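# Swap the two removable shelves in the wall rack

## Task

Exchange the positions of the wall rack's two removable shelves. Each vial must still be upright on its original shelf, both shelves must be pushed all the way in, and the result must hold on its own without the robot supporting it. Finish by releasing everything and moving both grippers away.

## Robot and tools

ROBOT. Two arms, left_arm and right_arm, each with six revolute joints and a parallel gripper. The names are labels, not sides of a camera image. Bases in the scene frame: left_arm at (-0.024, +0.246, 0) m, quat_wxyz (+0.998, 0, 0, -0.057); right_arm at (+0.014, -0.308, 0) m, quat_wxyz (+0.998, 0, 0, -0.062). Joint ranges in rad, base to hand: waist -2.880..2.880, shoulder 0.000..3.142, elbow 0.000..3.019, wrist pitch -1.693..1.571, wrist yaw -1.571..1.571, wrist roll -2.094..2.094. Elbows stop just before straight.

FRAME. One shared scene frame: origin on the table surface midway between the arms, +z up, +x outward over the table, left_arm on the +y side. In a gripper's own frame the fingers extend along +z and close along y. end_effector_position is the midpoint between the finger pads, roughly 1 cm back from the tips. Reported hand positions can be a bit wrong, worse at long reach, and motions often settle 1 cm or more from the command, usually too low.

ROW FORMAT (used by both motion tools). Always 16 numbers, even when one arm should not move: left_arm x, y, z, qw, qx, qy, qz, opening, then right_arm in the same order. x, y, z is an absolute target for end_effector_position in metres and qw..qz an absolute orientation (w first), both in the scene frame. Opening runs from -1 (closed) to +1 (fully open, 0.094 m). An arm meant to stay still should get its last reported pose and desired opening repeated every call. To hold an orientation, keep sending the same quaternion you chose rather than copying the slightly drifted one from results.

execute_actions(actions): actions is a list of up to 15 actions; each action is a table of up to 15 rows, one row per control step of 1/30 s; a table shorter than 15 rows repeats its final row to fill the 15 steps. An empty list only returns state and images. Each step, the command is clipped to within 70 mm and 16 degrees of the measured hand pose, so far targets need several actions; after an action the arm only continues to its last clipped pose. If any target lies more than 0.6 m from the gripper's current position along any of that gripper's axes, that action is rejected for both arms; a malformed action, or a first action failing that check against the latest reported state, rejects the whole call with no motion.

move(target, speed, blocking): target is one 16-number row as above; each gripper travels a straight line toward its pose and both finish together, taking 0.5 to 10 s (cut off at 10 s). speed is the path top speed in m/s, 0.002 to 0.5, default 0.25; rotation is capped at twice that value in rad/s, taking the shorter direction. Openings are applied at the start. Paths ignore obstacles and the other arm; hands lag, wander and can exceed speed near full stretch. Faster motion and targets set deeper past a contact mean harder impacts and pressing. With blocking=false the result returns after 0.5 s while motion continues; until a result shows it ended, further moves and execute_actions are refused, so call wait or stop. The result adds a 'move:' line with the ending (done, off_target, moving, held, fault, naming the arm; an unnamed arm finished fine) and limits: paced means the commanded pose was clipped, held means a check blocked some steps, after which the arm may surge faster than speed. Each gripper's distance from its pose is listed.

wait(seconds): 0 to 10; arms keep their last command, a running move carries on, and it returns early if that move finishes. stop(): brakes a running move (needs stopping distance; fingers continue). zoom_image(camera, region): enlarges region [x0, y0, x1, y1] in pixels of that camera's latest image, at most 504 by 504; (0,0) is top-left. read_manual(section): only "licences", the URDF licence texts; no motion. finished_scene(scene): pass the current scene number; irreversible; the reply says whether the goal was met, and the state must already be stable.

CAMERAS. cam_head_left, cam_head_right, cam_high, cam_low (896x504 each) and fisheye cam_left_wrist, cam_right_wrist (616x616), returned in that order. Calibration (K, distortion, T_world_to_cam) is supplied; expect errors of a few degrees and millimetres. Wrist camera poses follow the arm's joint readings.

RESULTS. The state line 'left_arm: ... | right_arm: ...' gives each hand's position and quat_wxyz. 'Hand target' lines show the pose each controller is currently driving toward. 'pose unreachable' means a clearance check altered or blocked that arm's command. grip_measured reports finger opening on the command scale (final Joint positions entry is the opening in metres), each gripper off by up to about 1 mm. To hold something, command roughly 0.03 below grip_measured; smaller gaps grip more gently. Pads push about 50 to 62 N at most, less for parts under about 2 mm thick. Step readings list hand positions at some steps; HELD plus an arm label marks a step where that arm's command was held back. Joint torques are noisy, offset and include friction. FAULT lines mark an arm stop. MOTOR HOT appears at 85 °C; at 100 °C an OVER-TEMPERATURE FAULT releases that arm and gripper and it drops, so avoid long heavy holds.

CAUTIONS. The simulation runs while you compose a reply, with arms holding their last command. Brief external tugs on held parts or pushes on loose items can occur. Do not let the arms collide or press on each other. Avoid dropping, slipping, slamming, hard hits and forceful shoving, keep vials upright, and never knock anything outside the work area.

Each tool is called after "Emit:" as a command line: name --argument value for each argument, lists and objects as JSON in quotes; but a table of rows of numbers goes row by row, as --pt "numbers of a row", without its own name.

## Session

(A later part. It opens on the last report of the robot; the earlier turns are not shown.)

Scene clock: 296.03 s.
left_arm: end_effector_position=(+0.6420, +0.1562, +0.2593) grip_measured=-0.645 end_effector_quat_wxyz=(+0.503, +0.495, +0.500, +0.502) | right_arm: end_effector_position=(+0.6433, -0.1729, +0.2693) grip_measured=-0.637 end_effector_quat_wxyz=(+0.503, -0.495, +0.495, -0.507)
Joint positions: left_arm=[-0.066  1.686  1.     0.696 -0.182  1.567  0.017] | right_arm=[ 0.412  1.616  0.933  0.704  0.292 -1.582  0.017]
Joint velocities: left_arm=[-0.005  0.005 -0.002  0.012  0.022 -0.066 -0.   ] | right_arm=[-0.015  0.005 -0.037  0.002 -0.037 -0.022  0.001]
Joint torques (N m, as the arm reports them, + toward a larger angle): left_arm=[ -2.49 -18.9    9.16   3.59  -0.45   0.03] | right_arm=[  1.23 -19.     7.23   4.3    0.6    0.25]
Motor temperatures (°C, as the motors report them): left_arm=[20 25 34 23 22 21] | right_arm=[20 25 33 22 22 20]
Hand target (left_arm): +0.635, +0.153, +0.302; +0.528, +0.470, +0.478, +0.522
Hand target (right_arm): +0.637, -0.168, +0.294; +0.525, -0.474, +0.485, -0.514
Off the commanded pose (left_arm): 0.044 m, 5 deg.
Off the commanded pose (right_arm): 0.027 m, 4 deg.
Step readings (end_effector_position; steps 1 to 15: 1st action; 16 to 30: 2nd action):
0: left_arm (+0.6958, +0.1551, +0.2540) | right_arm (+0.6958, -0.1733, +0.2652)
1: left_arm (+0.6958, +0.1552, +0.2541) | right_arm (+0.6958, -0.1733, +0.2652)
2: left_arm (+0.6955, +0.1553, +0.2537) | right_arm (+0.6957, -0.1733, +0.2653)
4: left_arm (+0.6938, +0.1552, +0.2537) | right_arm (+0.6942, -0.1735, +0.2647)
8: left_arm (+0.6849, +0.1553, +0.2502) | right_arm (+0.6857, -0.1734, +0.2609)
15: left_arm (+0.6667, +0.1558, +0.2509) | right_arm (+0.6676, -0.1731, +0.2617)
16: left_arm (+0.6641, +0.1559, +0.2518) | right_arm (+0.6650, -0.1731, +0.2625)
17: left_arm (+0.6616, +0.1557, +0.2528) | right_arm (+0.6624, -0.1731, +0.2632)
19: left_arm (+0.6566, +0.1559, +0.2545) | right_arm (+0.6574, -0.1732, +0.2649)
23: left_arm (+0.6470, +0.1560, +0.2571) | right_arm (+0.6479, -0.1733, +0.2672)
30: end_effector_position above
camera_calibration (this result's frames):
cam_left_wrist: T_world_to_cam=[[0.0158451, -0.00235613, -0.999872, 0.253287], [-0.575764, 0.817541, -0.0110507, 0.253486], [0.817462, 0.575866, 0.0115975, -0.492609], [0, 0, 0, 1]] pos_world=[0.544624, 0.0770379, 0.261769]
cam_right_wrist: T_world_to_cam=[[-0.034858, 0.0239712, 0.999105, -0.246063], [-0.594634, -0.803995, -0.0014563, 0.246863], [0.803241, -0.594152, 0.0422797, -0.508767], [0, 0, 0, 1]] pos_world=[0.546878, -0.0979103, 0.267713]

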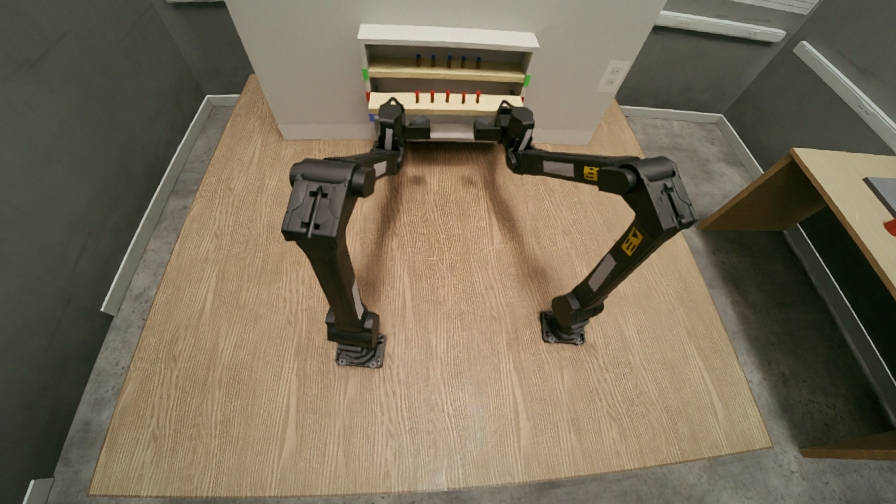

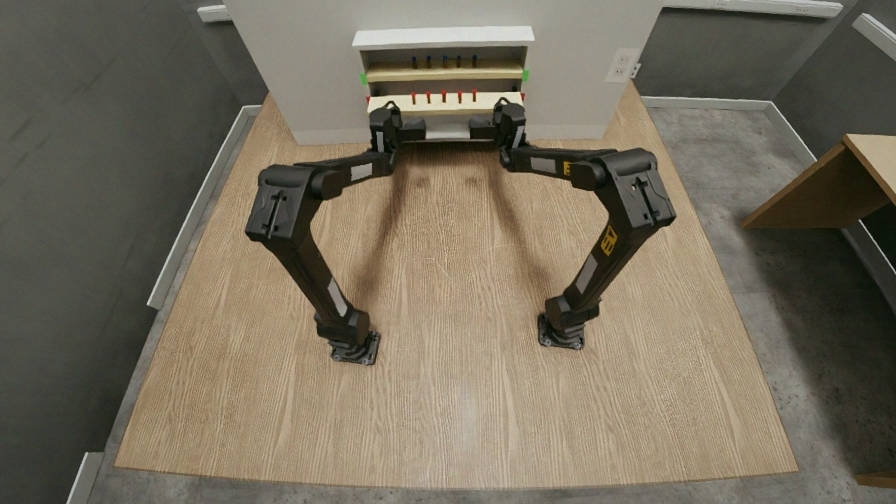

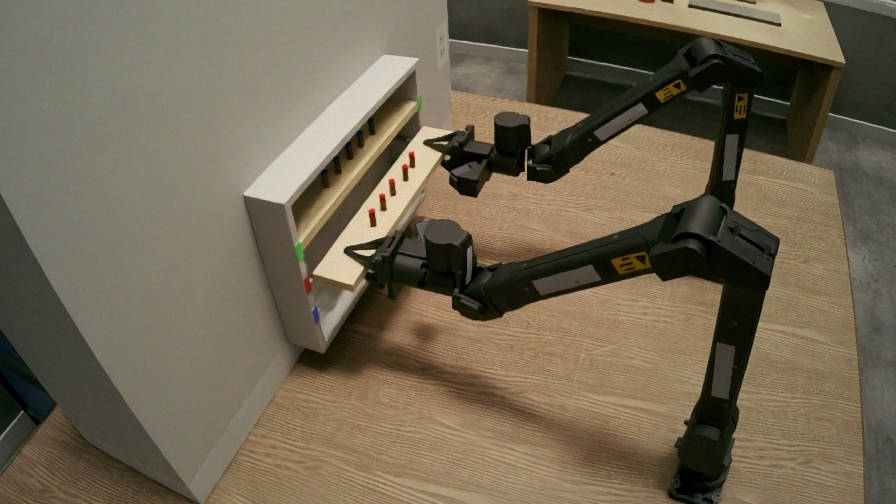

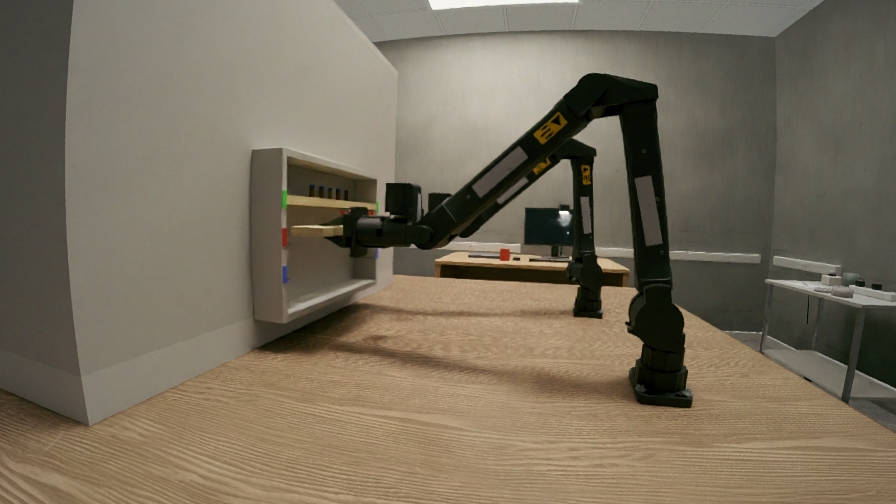

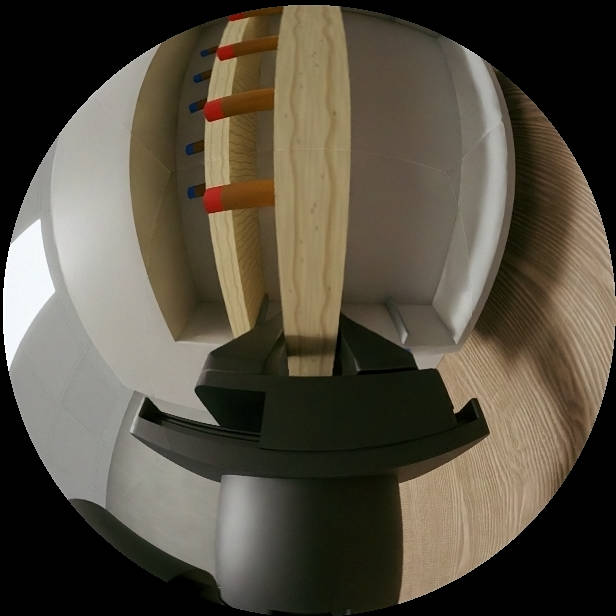

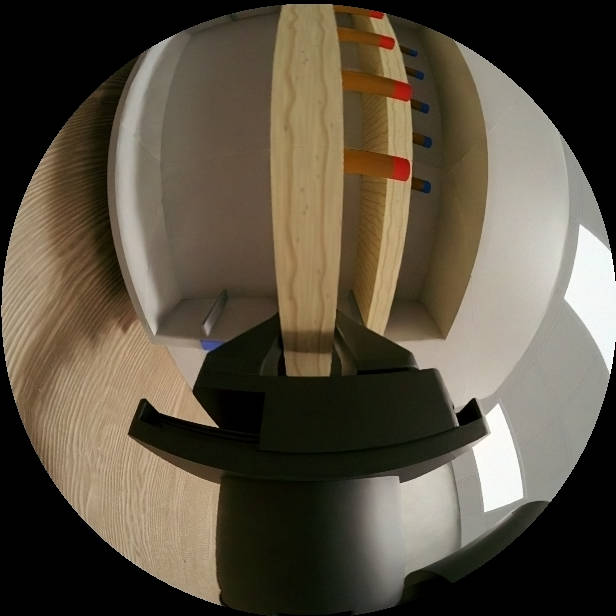

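Emit:
move --target '[0.637,0.154,0.196,0.513,0.487,0.491,0.509,-0.68,0.6385,-0.171,0.204,0.514,-0.486,0.492,-0.508,-0.68]' --speed 0.06

Scene clock: 312.13 s.
left_arm: end_effector_position=(+0.6365, +0.1564, +0.1807) grip_measured=-0.645 end_effector_quat_wxyz=(+0.499, +0.500, +0.504, +0.497) | right_arm: end_effector_position=(+0.6400, -0.1725, +0.1908) grip_measured=-0.637 end_effector_quat_wxyz=(+0.499, -0.502, +0.497, -0.503)
Joint positions: left_arm=[-0.067  1.824  0.933  0.882 -0.182  1.564  0.017] | right_arm=[ 0.413  1.765  0.868  0.901  0.289 -1.58   0.017]
Joint velocities: left_arm=[-0.005 -0.015  0.022  0.002 -0.051  0.007 -0.001] | right_arm=[-0.005 -0.005  0.007 -0.002 -0.037  0.051  0.001]
Joint torques (N m, as the arm reports them, + toward a larger angle): left_arm=[ -1.71 -15.88   7.77   3.66  -0.25   0.04] | right_arm=[  0.63 -17.68   6.2    4.09   0.45   0.26]
Motor temperatures (°C, as the motors report them): left_arm=[20 25 34 23 22 21] | right_arm=[20 25 33 22 22 20]
Hand target (left_arm): +0.637, +0.154, +0.196; +0.512, +0.487, +0.491, +0.509
Hand target (right_arm): +0.639, -0.171, +0.204; +0.514, -0.486, +0.492, -0.507
Off the commanded pose (left_arm): 0.016 m, 3 deg.
Off the commanded pose (right_arm): 0.013 m, 3 deg.
move: off_target (left_arm, right_arm)
camera_calibration (this result's frames):
cam_left_wrist: T_world_to_cam=[[-0.00253991, -0.00245666, -0.999994, 0.18651], [-0.574933, 0.8182, -0.000549763, 0.246679], [0.818196, 0.574928, -0.00349057, -0.484862], [0, 0, 0, 1]] pos_world=[0.53901, 0.0773865, 0.184952]
cam_right_wrist: T_world_to_cam=[[-0.018183, 0.0277494, 0.99945, -0.177848], [-0.590851, -0.806696, 0.0116483, 0.239739], [0.806575, -0.590314, 0.0310639, -0.50194], [0, 0, 0, 1]] pos_world=[0.543268, -0.0979709, 0.190549]

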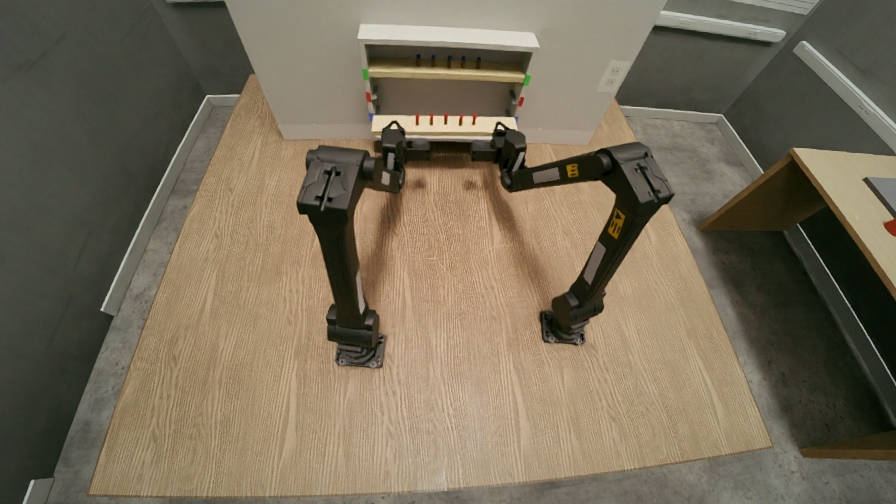

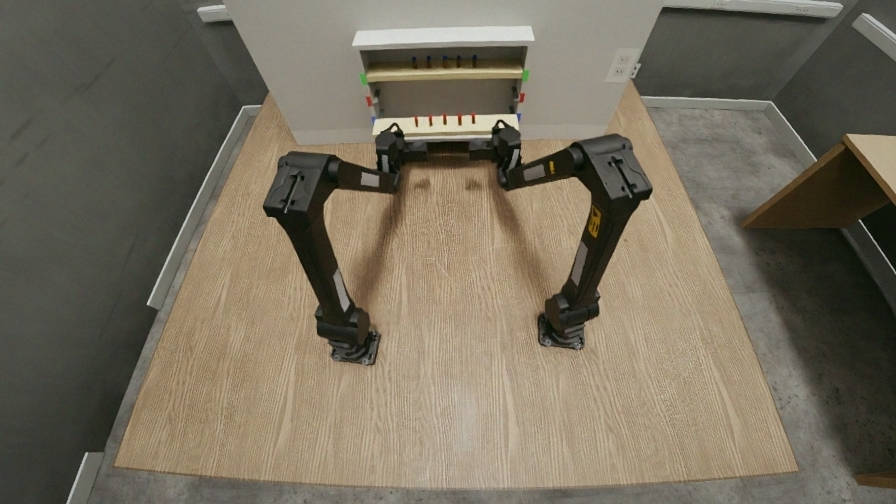

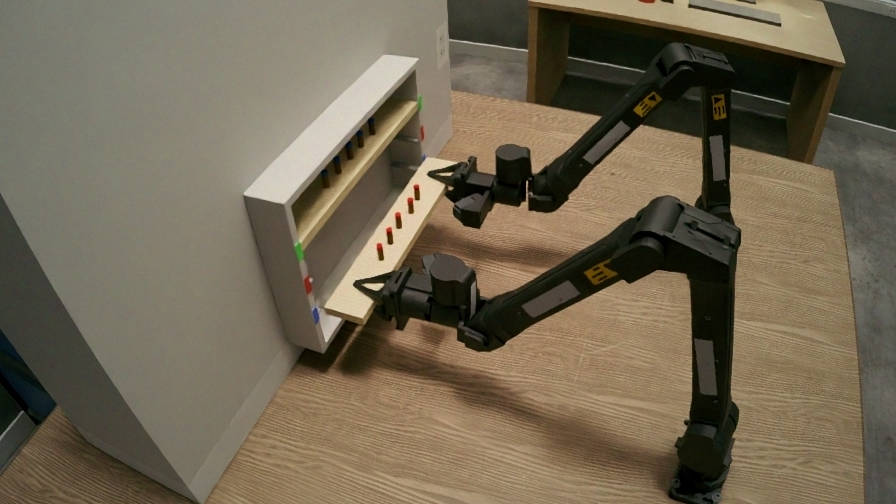

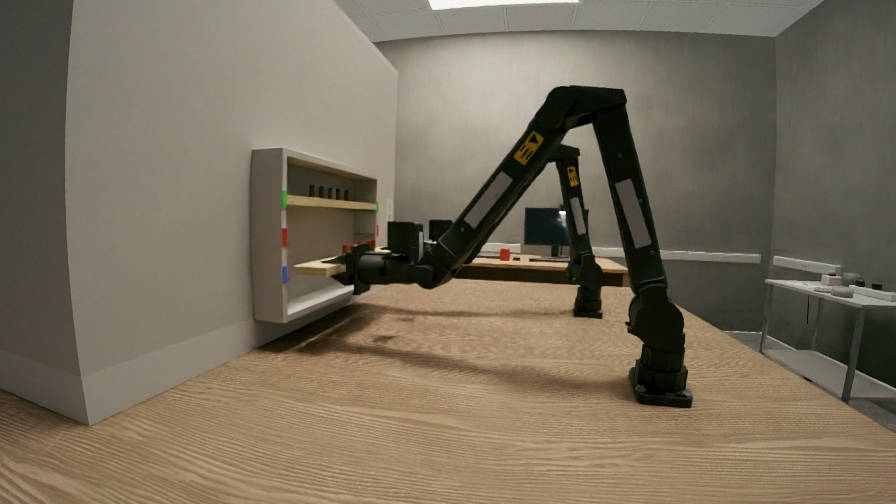

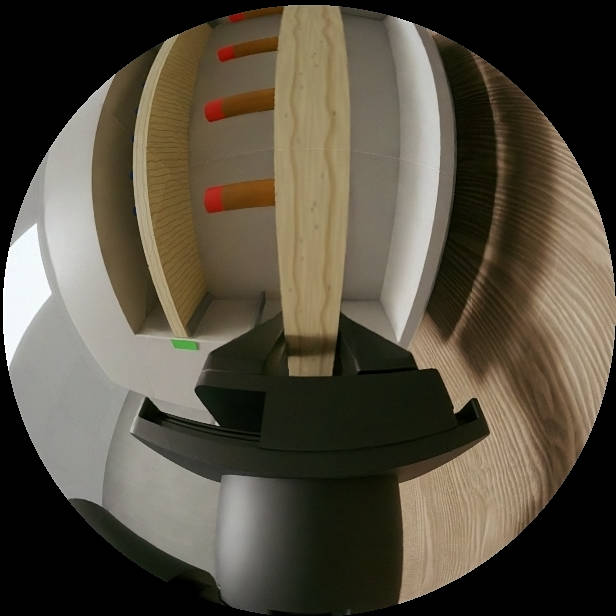

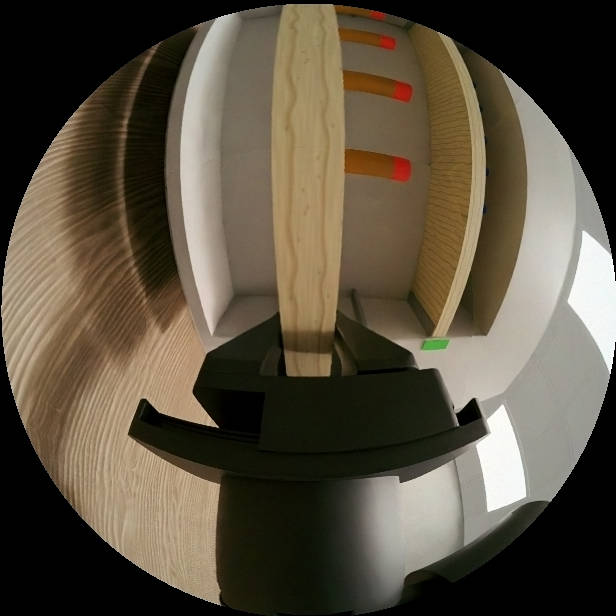

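Emit:
execute_actions --actions '[[[0.640,0.155,0.199,0.514,0.486,0.490,0.510,-0.68,0.641,-0.172,0.207,0.515,-0.485,0.4915,-0.5085,-0.68],[0.643,0.1555,0.203,0.515,0.485,0.489,0.511,-0.68,0.644,-0.173,0.210,0.516,-0.484,0.491,-0.509,-0.68],[0.646,0.156,0.206,0.516,0.484,0.488,0.512,-0.68,0.647,-0.174,0.212,0.517,-0.483,0.4905,-0.5095,-0.68],[0.649,0.157,0.210,0.5175,0.4825,0.4875,0.5125,-0.68,0.650,-0.174,0.215,0.518,-0.482,0.490,-0.510,-0.68],[0.652,0.1575,0.213,0.519,0.481,0.487,0.513,-0.68,0.652,-0.175,0.218,0.519,-0.481,0.4895,-0.5105,-0.68],[0.655,0.158,0.216,0.520,0.480,0.486,0.514,-0.68,0.655,-0.176,0.220,0.520,-0.480,0.489,-0.511,-0.68],[0.658,0.1585,0.219,0.521,0.479,0.485,0.515,-0.68,0.658,-0.177,0.223,0.521,-0.479,0.4885,-0.5115,-0.68],[0.660,0.159,0.221,0.522,0.478,0.484,0.516,-0.68,0.660,-0.177,0.225,0.521,-0.479,0.488,-0.512,-0.68],[0.662,0.159,0.222,0.522,0.478,0.484,0.516,-0.68,0.662,-0.177,0.226,0.521,-0.479,0.488,-0.512,-0.68],[0.6635,0.159,0.223,0.522,0.478,0.484,0.516,-0.68,0.6635,-0.177,0.226,0.521,-0.479,0.488,-0.512,-0.68],[0.665,0.159,0.223,0.522,0.478,0.484,0.516,-0.68,0.665,-0.177,0.226,0.521,-0.479,0.488,-0.512,-0.68],[0.6665,0.159,0.223,0.522,0.478,0.484,0.516,-0.68,0.6665,-0.177,0.226,0.521,-0.479,0.488,-0.512,-0.68],[0.668,0.159,0.223,0.522,0.478,0.484,0.516,-0.68,0.668,-0.177,0.226,0.521,-0.479,0.488,-0.512,-0.68],[0.669,0.159,0.223,0.522,0.478,0.484,0.516,-0.68,0.669,-0.177,0.226,0.521,-0.479,0.488,-0.512,-0.68],[0.670,0.159,0.223,0.522,0.478,0.484,0.516,-0.68,0.670,-0.177,0.226,0.521,-0.479,0.488,-0.512,-0.68]]]'

Emit:
wait --seconds 0.3

Scene clock: 344.33 s.
left_arm: end_effector_position=(+0.6405, +0.1562, +0.1837) grip_measured=-0.645 end_effector_quat_wxyz=(+0.502, +0.501, +0.500, +0.497) | right_arm: end_effector_position=(+0.6437, -0.1725, +0.1922) grip_measured=-0.637 end_effector_quat_wxyz=(+0.501, -0.505, +0.495, -0.498)
Joint positions: left_arm=[-0.063  1.828  0.946  0.879 -0.171  1.566  0.017] | right_arm=[ 0.407  1.765  0.877  0.887  0.271 -1.577  0.017]
Joint velocities: left_arm=[ 0.015  0.034  0.144 -0.017  0.007 -0.007  0.001] | right_arm=[-0.034 -0.015  0.1   -0.032 -0.022 -0.037  0.   ]
Joint torques (N m, as the arm reports them, + toward a larger angle): left_arm=[ -0.35 -15.91  13.63   1.83   0.13   0.02] | right_arm=[ -0.47 -16.72  10.98   2.66  -0.1    0.22]
Motor temperatures (°C, as the motors report them): left_arm=[20 24 33 24 21 21] | right_arm=[20 25 32 22 22 20]
Hand target (left_arm): +0.665, +0.159, +0.224; +0.521, +0.478, +0.483, +0.516
Hand target (right_arm): +0.666, -0.178, +0.227; +0.521, -0.479, +0.488, -0.512
Off the commanded pose (left_arm): 0.049 m, 5 deg.
Off the commanded pose (right_arm): 0.043 m, 4 deg.
Step readings (end_effector_position):
0: left_arm (+0.6365, +0.1564, +0.1807) | right_arm (+0.6400, -0.1725, +0.1908)
1: left_arm (+0.6365, +0.1564, +0.1807) | right_arm (+0.6400, -0.1725, +0.1908)
2: left_arm (+0.6365, +0.1564, +0.1807) | right_arm (+0.6400, -0.1723, +0.1908)
4: left_arm (+0.6365, +0.1566, +0.1807) | right_arm (+0.6400, -0.1720, +0.1908)
8: left_arm (+0.6367, +0.1571, +0.1807) | right_arm (+0.6403, -0.1716, +0.1903)
15: end_effector_position above
camera_calibration (this result's frames):
cam_left_wrist: T_world_to_cam=[[0.00344807, -0.000934036, -0.999994, 0.185494], [-0.568966, 0.822357, -0.00272996, 0.245131], [0.822354, 0.568972, 0.00230411, -0.490826], [0, 0, 0, 1]] pos_world=[0.542464, 0.0778537, 0.187292]
cam_right_wrist: T_world_to_cam=[[-0.0148096, 0.0252248, 0.999572, -0.181876], [-0.581535, -0.813434, 0.0119115, 0.234674], [0.813387, -0.58111, 0.0267158, -0.506866], [0, 0, 0, 1]] pos_world=[0.546056, -0.099065, 0.192544]

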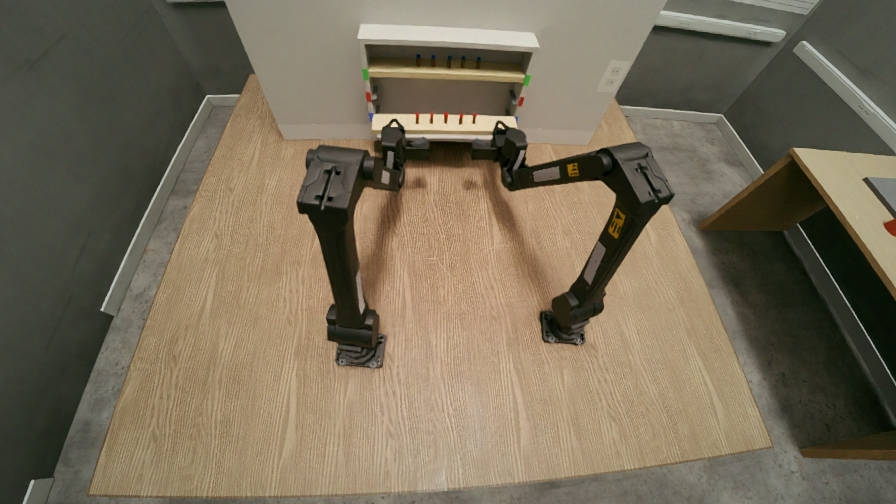

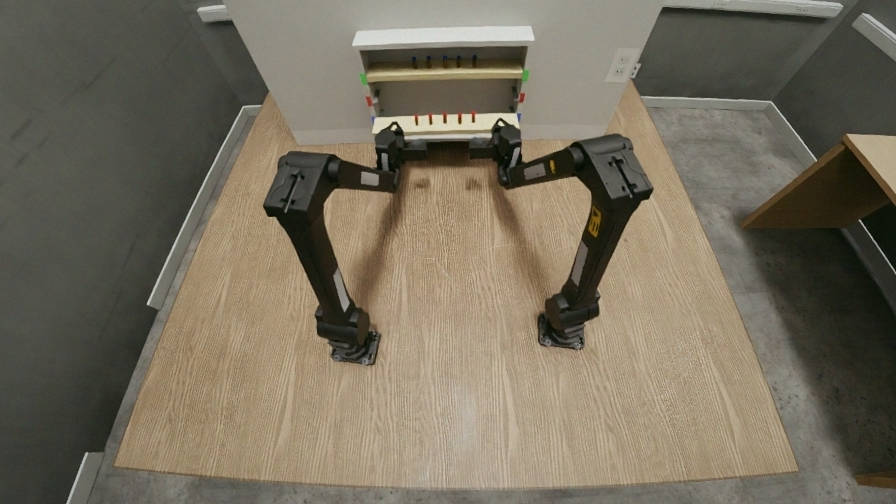

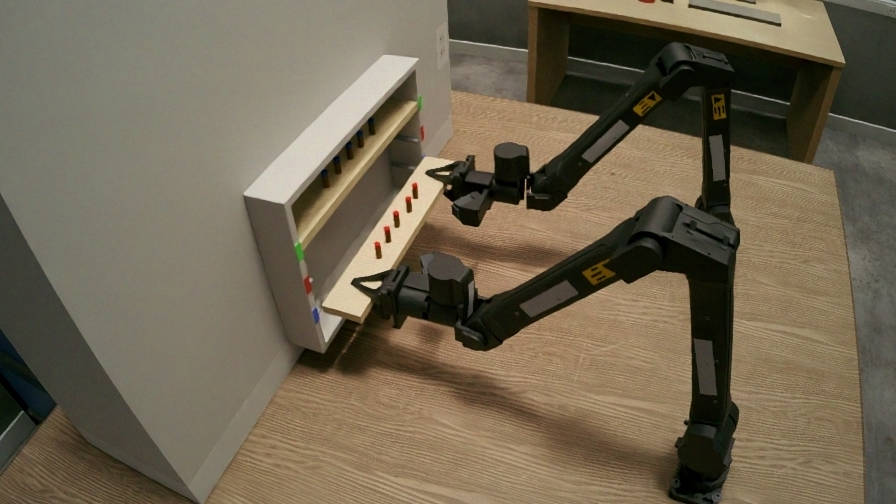

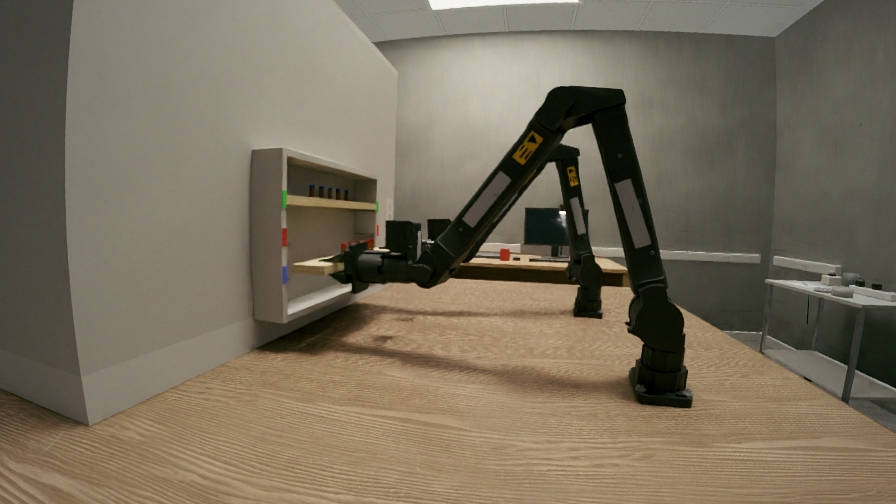

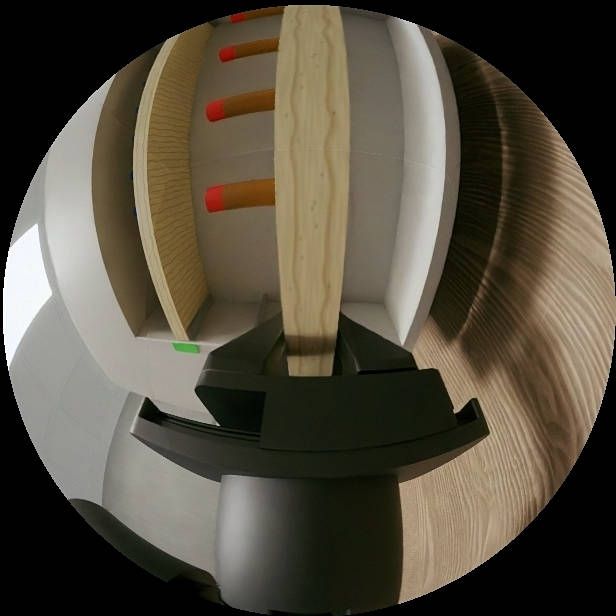

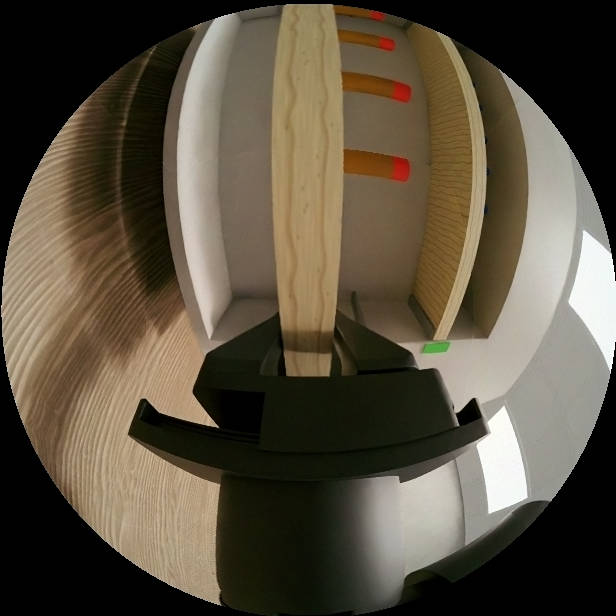

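Scene clock: 344.63 s.
left_arm: end_effector_position=(+0.6449, +0.1555, +0.1895) grip_measured=-0.645 end_effector_quat_wxyz=(+0.505, +0.498, +0.497, +0.500) | right_arm: end_effector_position=(+0.6473, -0.1734, +0.1973) grip_measured=-0.637 end_effector_quat_wxyz=(+0.504, -0.502, +0.494, -0.500)
Joint positions: left_arm=[-0.063  1.83   0.961  0.878 -0.17   1.569  0.017] | right_arm=[ 0.404  1.765  0.889  0.885  0.27  -1.577  0.017]
Joint velocities: left_arm=[-0.005  0.005 -0.017 -0.012  0.037  0.022 -0.001] | right_arm=[-0.015  0.005 -0.012  0.002  0.037 -0.007 -0.   ]
Joint torques (N m, as the arm reports them, + toward a larger angle): left_arm=[ -0.71 -16.6   13.16   1.78   0.08   0.  ] | right_arm=[ -0.71 -17.58  10.63   2.66  -0.06   0.22]
Motor temperatures (°C, as the motors report them): left_arm=[20 24 33 24 21 21] | right_arm=[20 25 32 22 22 20]
Hand target (left_arm): +0.665, +0.160, +0.224; +0.521, +0.478, +0.483, +0.517
Hand target (right_arm): +0.666, -0.178, +0.227; +0.520, -0.479, +0.488, -0.512
Off the commanded pose (left_arm): 0.042 m, 4 deg.
Off the commanded pose (right_arm): 0.037 m, 4 deg.
wait: 0.30 s; no rest
camera_calibration (this result's frames):
cam_left_wrist: T_world_to_cam=[[0.0151025, -0.000726431, -0.999886, 0.18365], [-0.568275, 0.822788, -0.0091811, 0.248973], [0.8227, 0.568349, 0.0120133, -0.496032], [0, 0, 0, 1]] pos_world=[0.546797, 0.0772007, 0.191874]
cam_right_wrist: T_world_to_cam=[[-0.0239105, 0.0226157, 0.999458, -0.181401], [-0.58347, -0.812123, 0.00441805, 0.238994], [0.811783, -0.583048, 0.0326138, -0.510926], [0, 0, 0, 1]] pos_world=[0.54987, -0.0996995, 0.19691]

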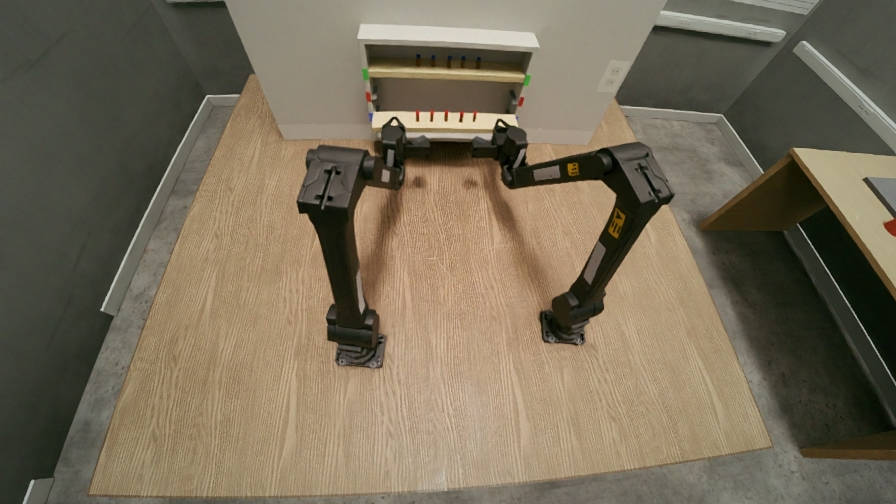

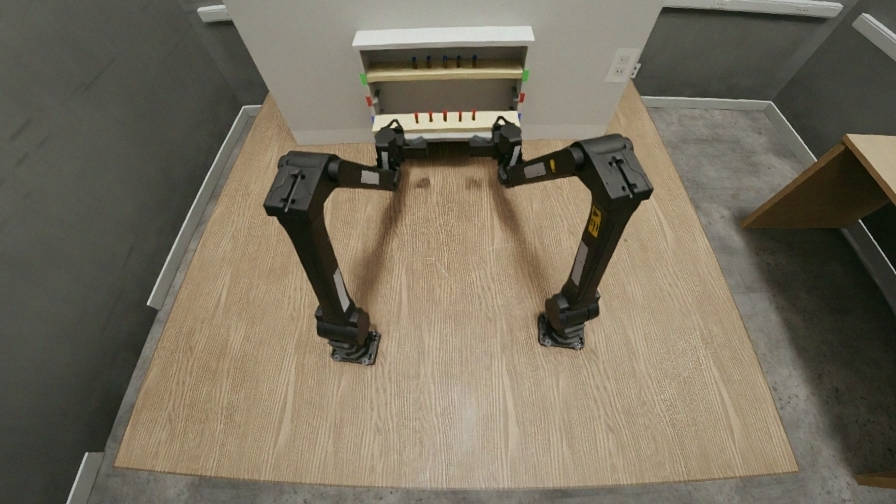

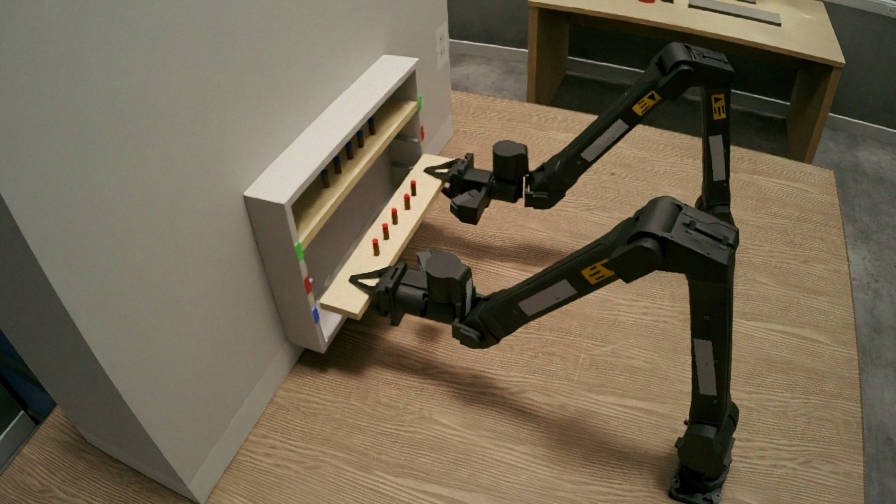

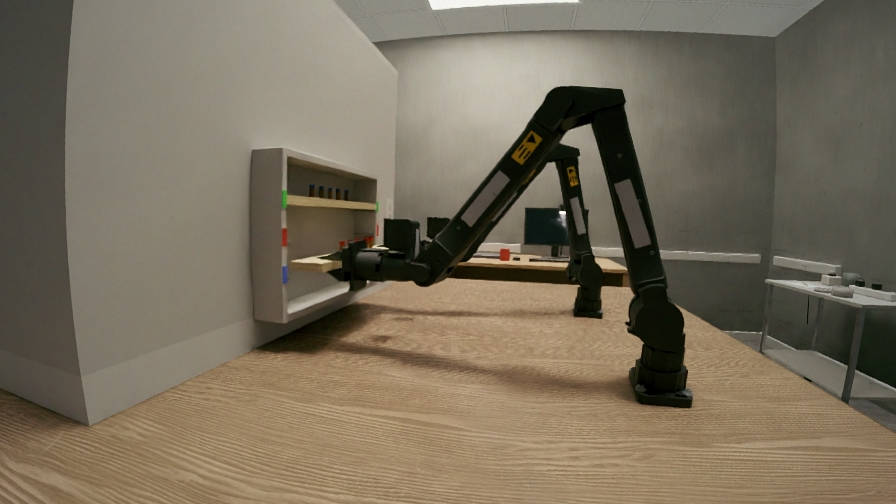

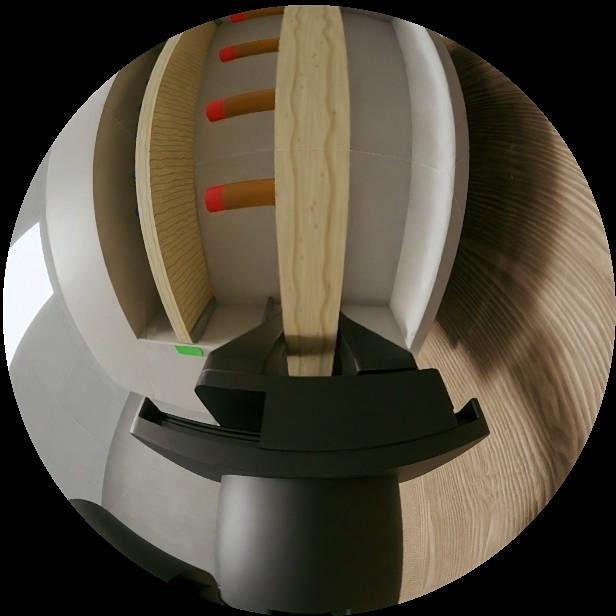

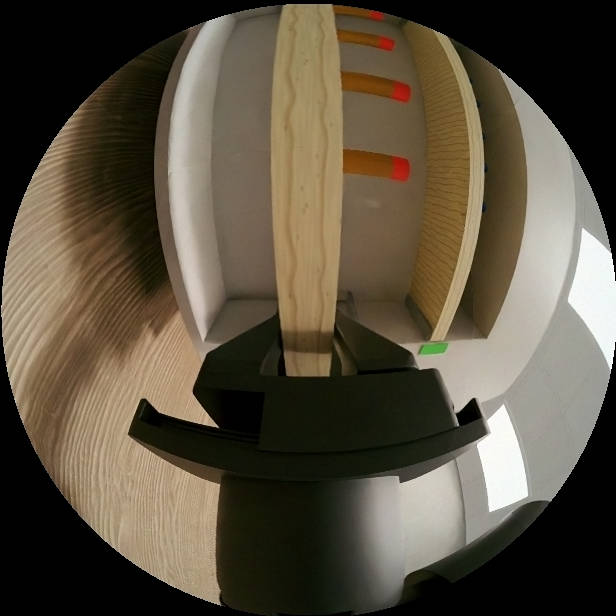

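Emit:
zoom_image --camera "cam_head_right" --region '[355, 60, 535, 140]'

Region (355, 60, 535, 140) of cam_head_right's 896x504 image, scaled by 2.800, with more detail than that image has.

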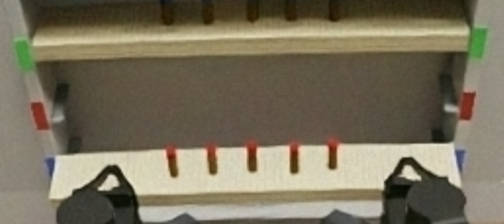

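Emit:
execute_actions --actions '[[[0.671,0.159,0.223,0.522,0.478,0.484,0.516,-0.68,0.670,-0.177,0.226,0.521,-0.479,0.488,-0.512,-0.68],[0.6725,0.159,0.223,0.522,0.478,0.484,0.516,-0.68,0.6715,-0.177,0.225,0.521,-0.479,0.488,-0.512,-0.68],[0.674,0.159,0.222,0.521,0.479,0.485,0.515,-0.68,0.673,-0.177,0.225,0.520,-0.480,0.489,-0.511,-0.68],[0.6755,0.159,0.222,0.521,0.479,0.485,0.515,-0.68,0.6745,-0.177,0.224,0.520,-0.480,0.489,-0.511,-0.68],[0.677,0.159,0.222,0.521,0.479,0.485,0.515,-0.68,0.676,-0.177,0.224,0.520,-0.480,0.489,-0.511,-0.68],[0.6785,0.159,0.221,0.521,0.479,0.485,0.515,-0.68,0.6775,-0.177,0.223,0.520,-0.480,0.489,-0.511,-0.68],[0.680,0.159,0.221,0.521,0.479,0.485,0.515,-0.68,0.679,-0.177,0.223,0.520,-0.480,0.489,-0.511,-0.68],[0.6815,0.159,0.221,0.521,0.479,0.485,0.515,-0.68,0.6805,-0.177,0.223,0.520,-0.480,0.489,-0.511,-0.68],[0.683,0.159,0.220,0.521,0.479,0.485,0.515,-0.68,0.682,-0.177,0.222,0.520,-0.480,0.489,-0.511,-0.68],[0.6845,0.159,0.220,0.521,0.479,0.485,0.515,-0.68,0.6835,-0.177,0.222,0.520,-0.480,0.489,-0.511,-0.68],[0.686,0.159,0.220,0.521,0.479,0.485,0.515,-0.68,0.685,-0.177,0.222,0.520,-0.480,0.489,-0.511,-0.68],[0.6875,0.159,0.220,0.521,0.479,0.485,0.515,-0.68,0.6865,-0.177,0.222,0.520,-0.480,0.489,-0.511,-0.68],[0.689,0.159,0.220,0.521,0.479,0.485,0.515,-0.68,0.688,-0.177,0.222,0.520,-0.480,0.489,-0.511,-0.68],[0.6905,0.159,0.220,0.521,0.479,0.485,0.515,-0.68,0.6895,-0.177,0.222,0.520,-0.480,0.489,-0.511,-0.68],[0.692,0.159,0.220,0.521,0.479,0.485,0.515,-0.68,0.691,-0.177,0.222,0.520,-0.480,0.489,-0.511,-0.68]]]'

Scene clock: 363.93 s.
left_arm: end_effector_position=(+0.6633, +0.1550, +0.1828) grip_measured=-0.645 end_effector_quat_wxyz=(+0.502, +0.502, +0.499, +0.497) | right_arm: end_effector_position=(+0.6652, -0.1735, +0.1910) grip_measured=-0.637 end_effector_quat_wxyz=(+0.501, -0.504, +0.496, -0.499)
Joint positions: left_arm=[-0.057  1.872  1.015  0.856 -0.163  1.569  0.017] | right_arm=[ 0.394  1.807  0.939  0.868  0.261 -1.577  0.017]
Joint velocities: left_arm=[ 0.005  0.083  0.125 -0.051 -0.007 -0.007  0.001] | right_arm=[-0.034  0.073  0.11  -0.046 -0.051 -0.051  0.   ]
Joint torques (N m, as the arm reports them, + toward a larger angle): left_arm=[ -0.6  -16.91  13.7    1.81   0.02  -0.02] | right_arm=[ -1.14 -17.64  10.96   2.69  -0.13   0.23]
Motor temperatures (°C, as the motors report them): left_arm=[20 24 37 23 22 21] | right_arm=[20 25 36 21 22 20]
Hand target (left_arm): +0.687, +0.159, +0.221; +0.520, +0.479, +0.484, +0.515
Hand target (right_arm): +0.687, -0.178, +0.223; +0.520, -0.480, +0.489, -0.511
Off the commanded pose (left_arm): 0.047 m, 4 deg.
Off the commanded pose (right_arm): 0.040 m, 4 deg.
Step readings (end_effector_position):
0: left_arm (+0.6449, +0.1555, +0.1895) | right_arm (+0.6473, -0.1734, +0.1973)
1: left_arm (+0.6450, +0.1554, +0.1892) | right_arm (+0.6473, -0.1734, +0.1973)
2: left_arm (+0.6452, +0.1553, +0.1893) | right_arm (+0.6474, -0.1734, +0.1968)
4: left_arm (+0.6468, +0.1553, +0.1880) | right_arm (+0.6486, -0.1735, +0.1960)
8: left_arm (+0.6526, +0.1553, +0.1863) | right_arm (+0.6545, -0.1735, +0.1942)
15: end_effector_position above
camera_calibration (this result's frames):
cam_left_wrist: T_world_to_cam=[[0.0049629, 0.00106758, -0.999987, 0.183164], [-0.567389, 0.823447, -0.00193682, 0.257713], [0.823435, 0.567391, 0.00469243, -0.509843], [0, 0, 0, 1]] pos_world=[0.565137, 0.0768721, 0.186053]
cam_right_wrist: T_world_to_cam=[[-0.0154649, 0.025057, 0.999566, -0.17987], [-0.584023, -0.811658, 0.0113107, 0.248538], [0.81159, -0.583595, 0.0271861, -0.524259], [0, 0, 0, 1]] pos_world=[0.567853, -0.0997204, 0.191233]

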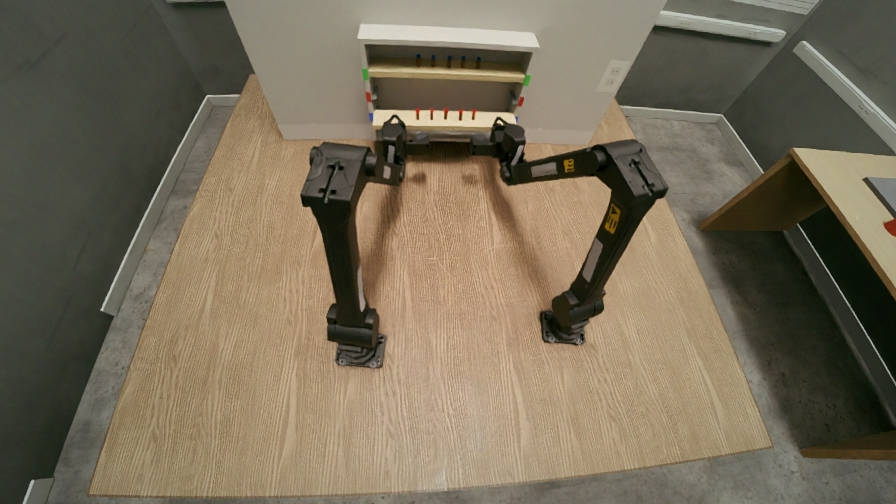

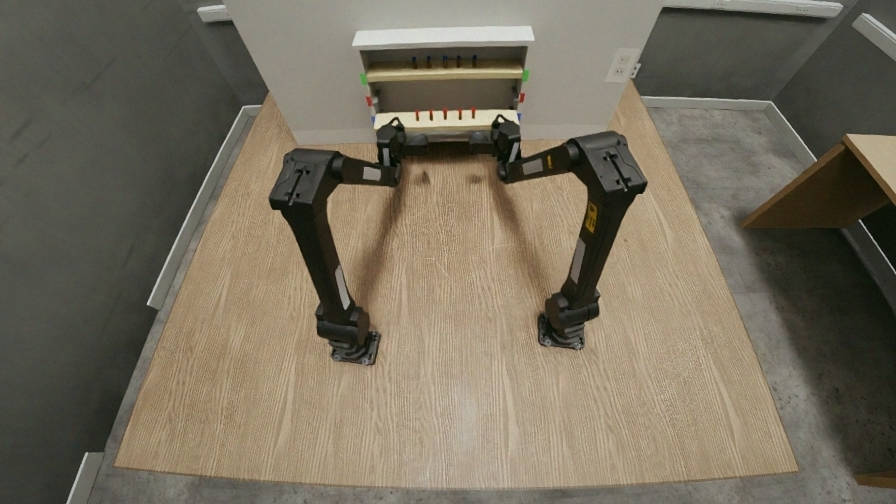

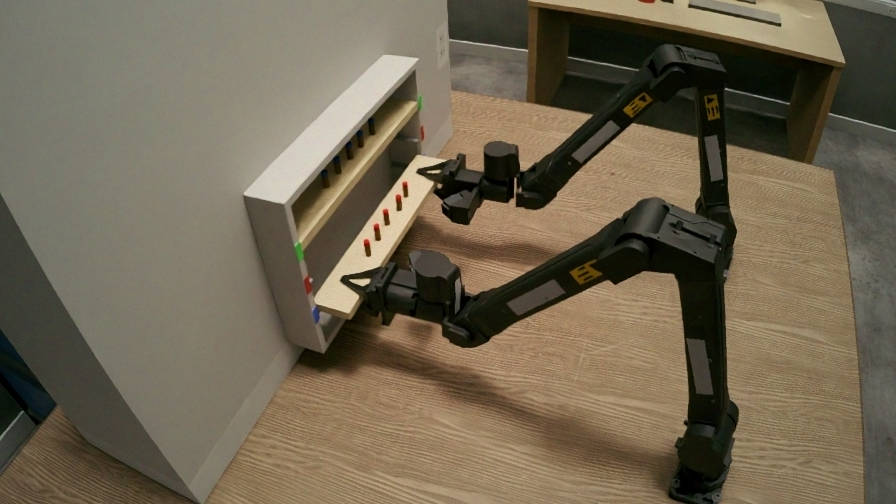

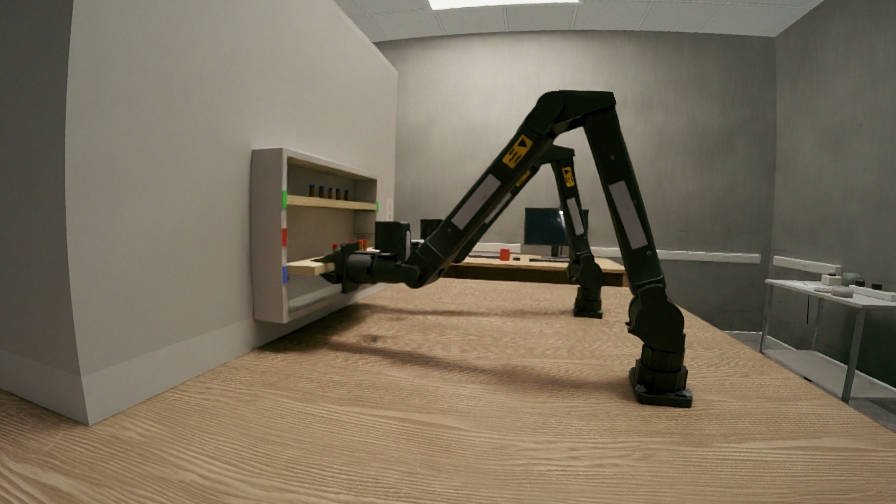

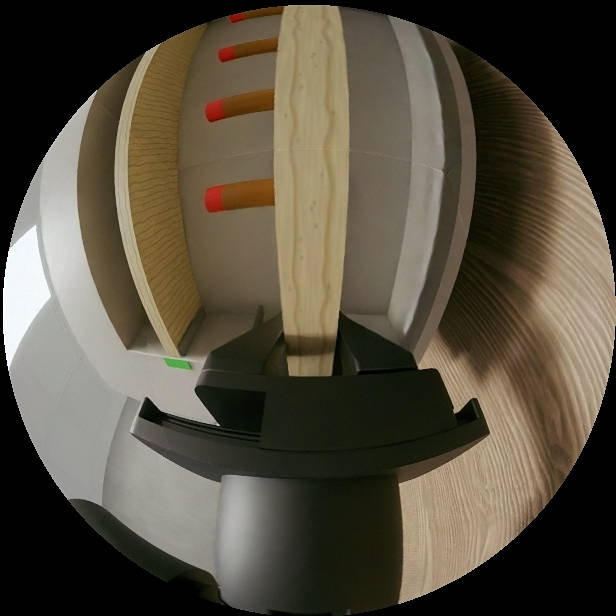

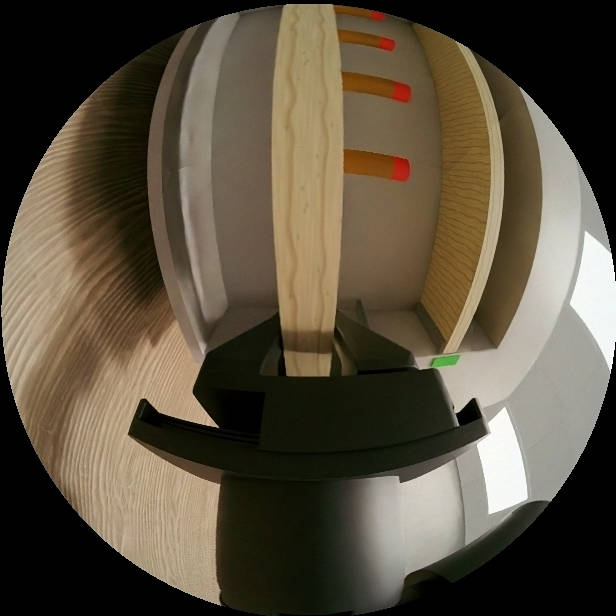

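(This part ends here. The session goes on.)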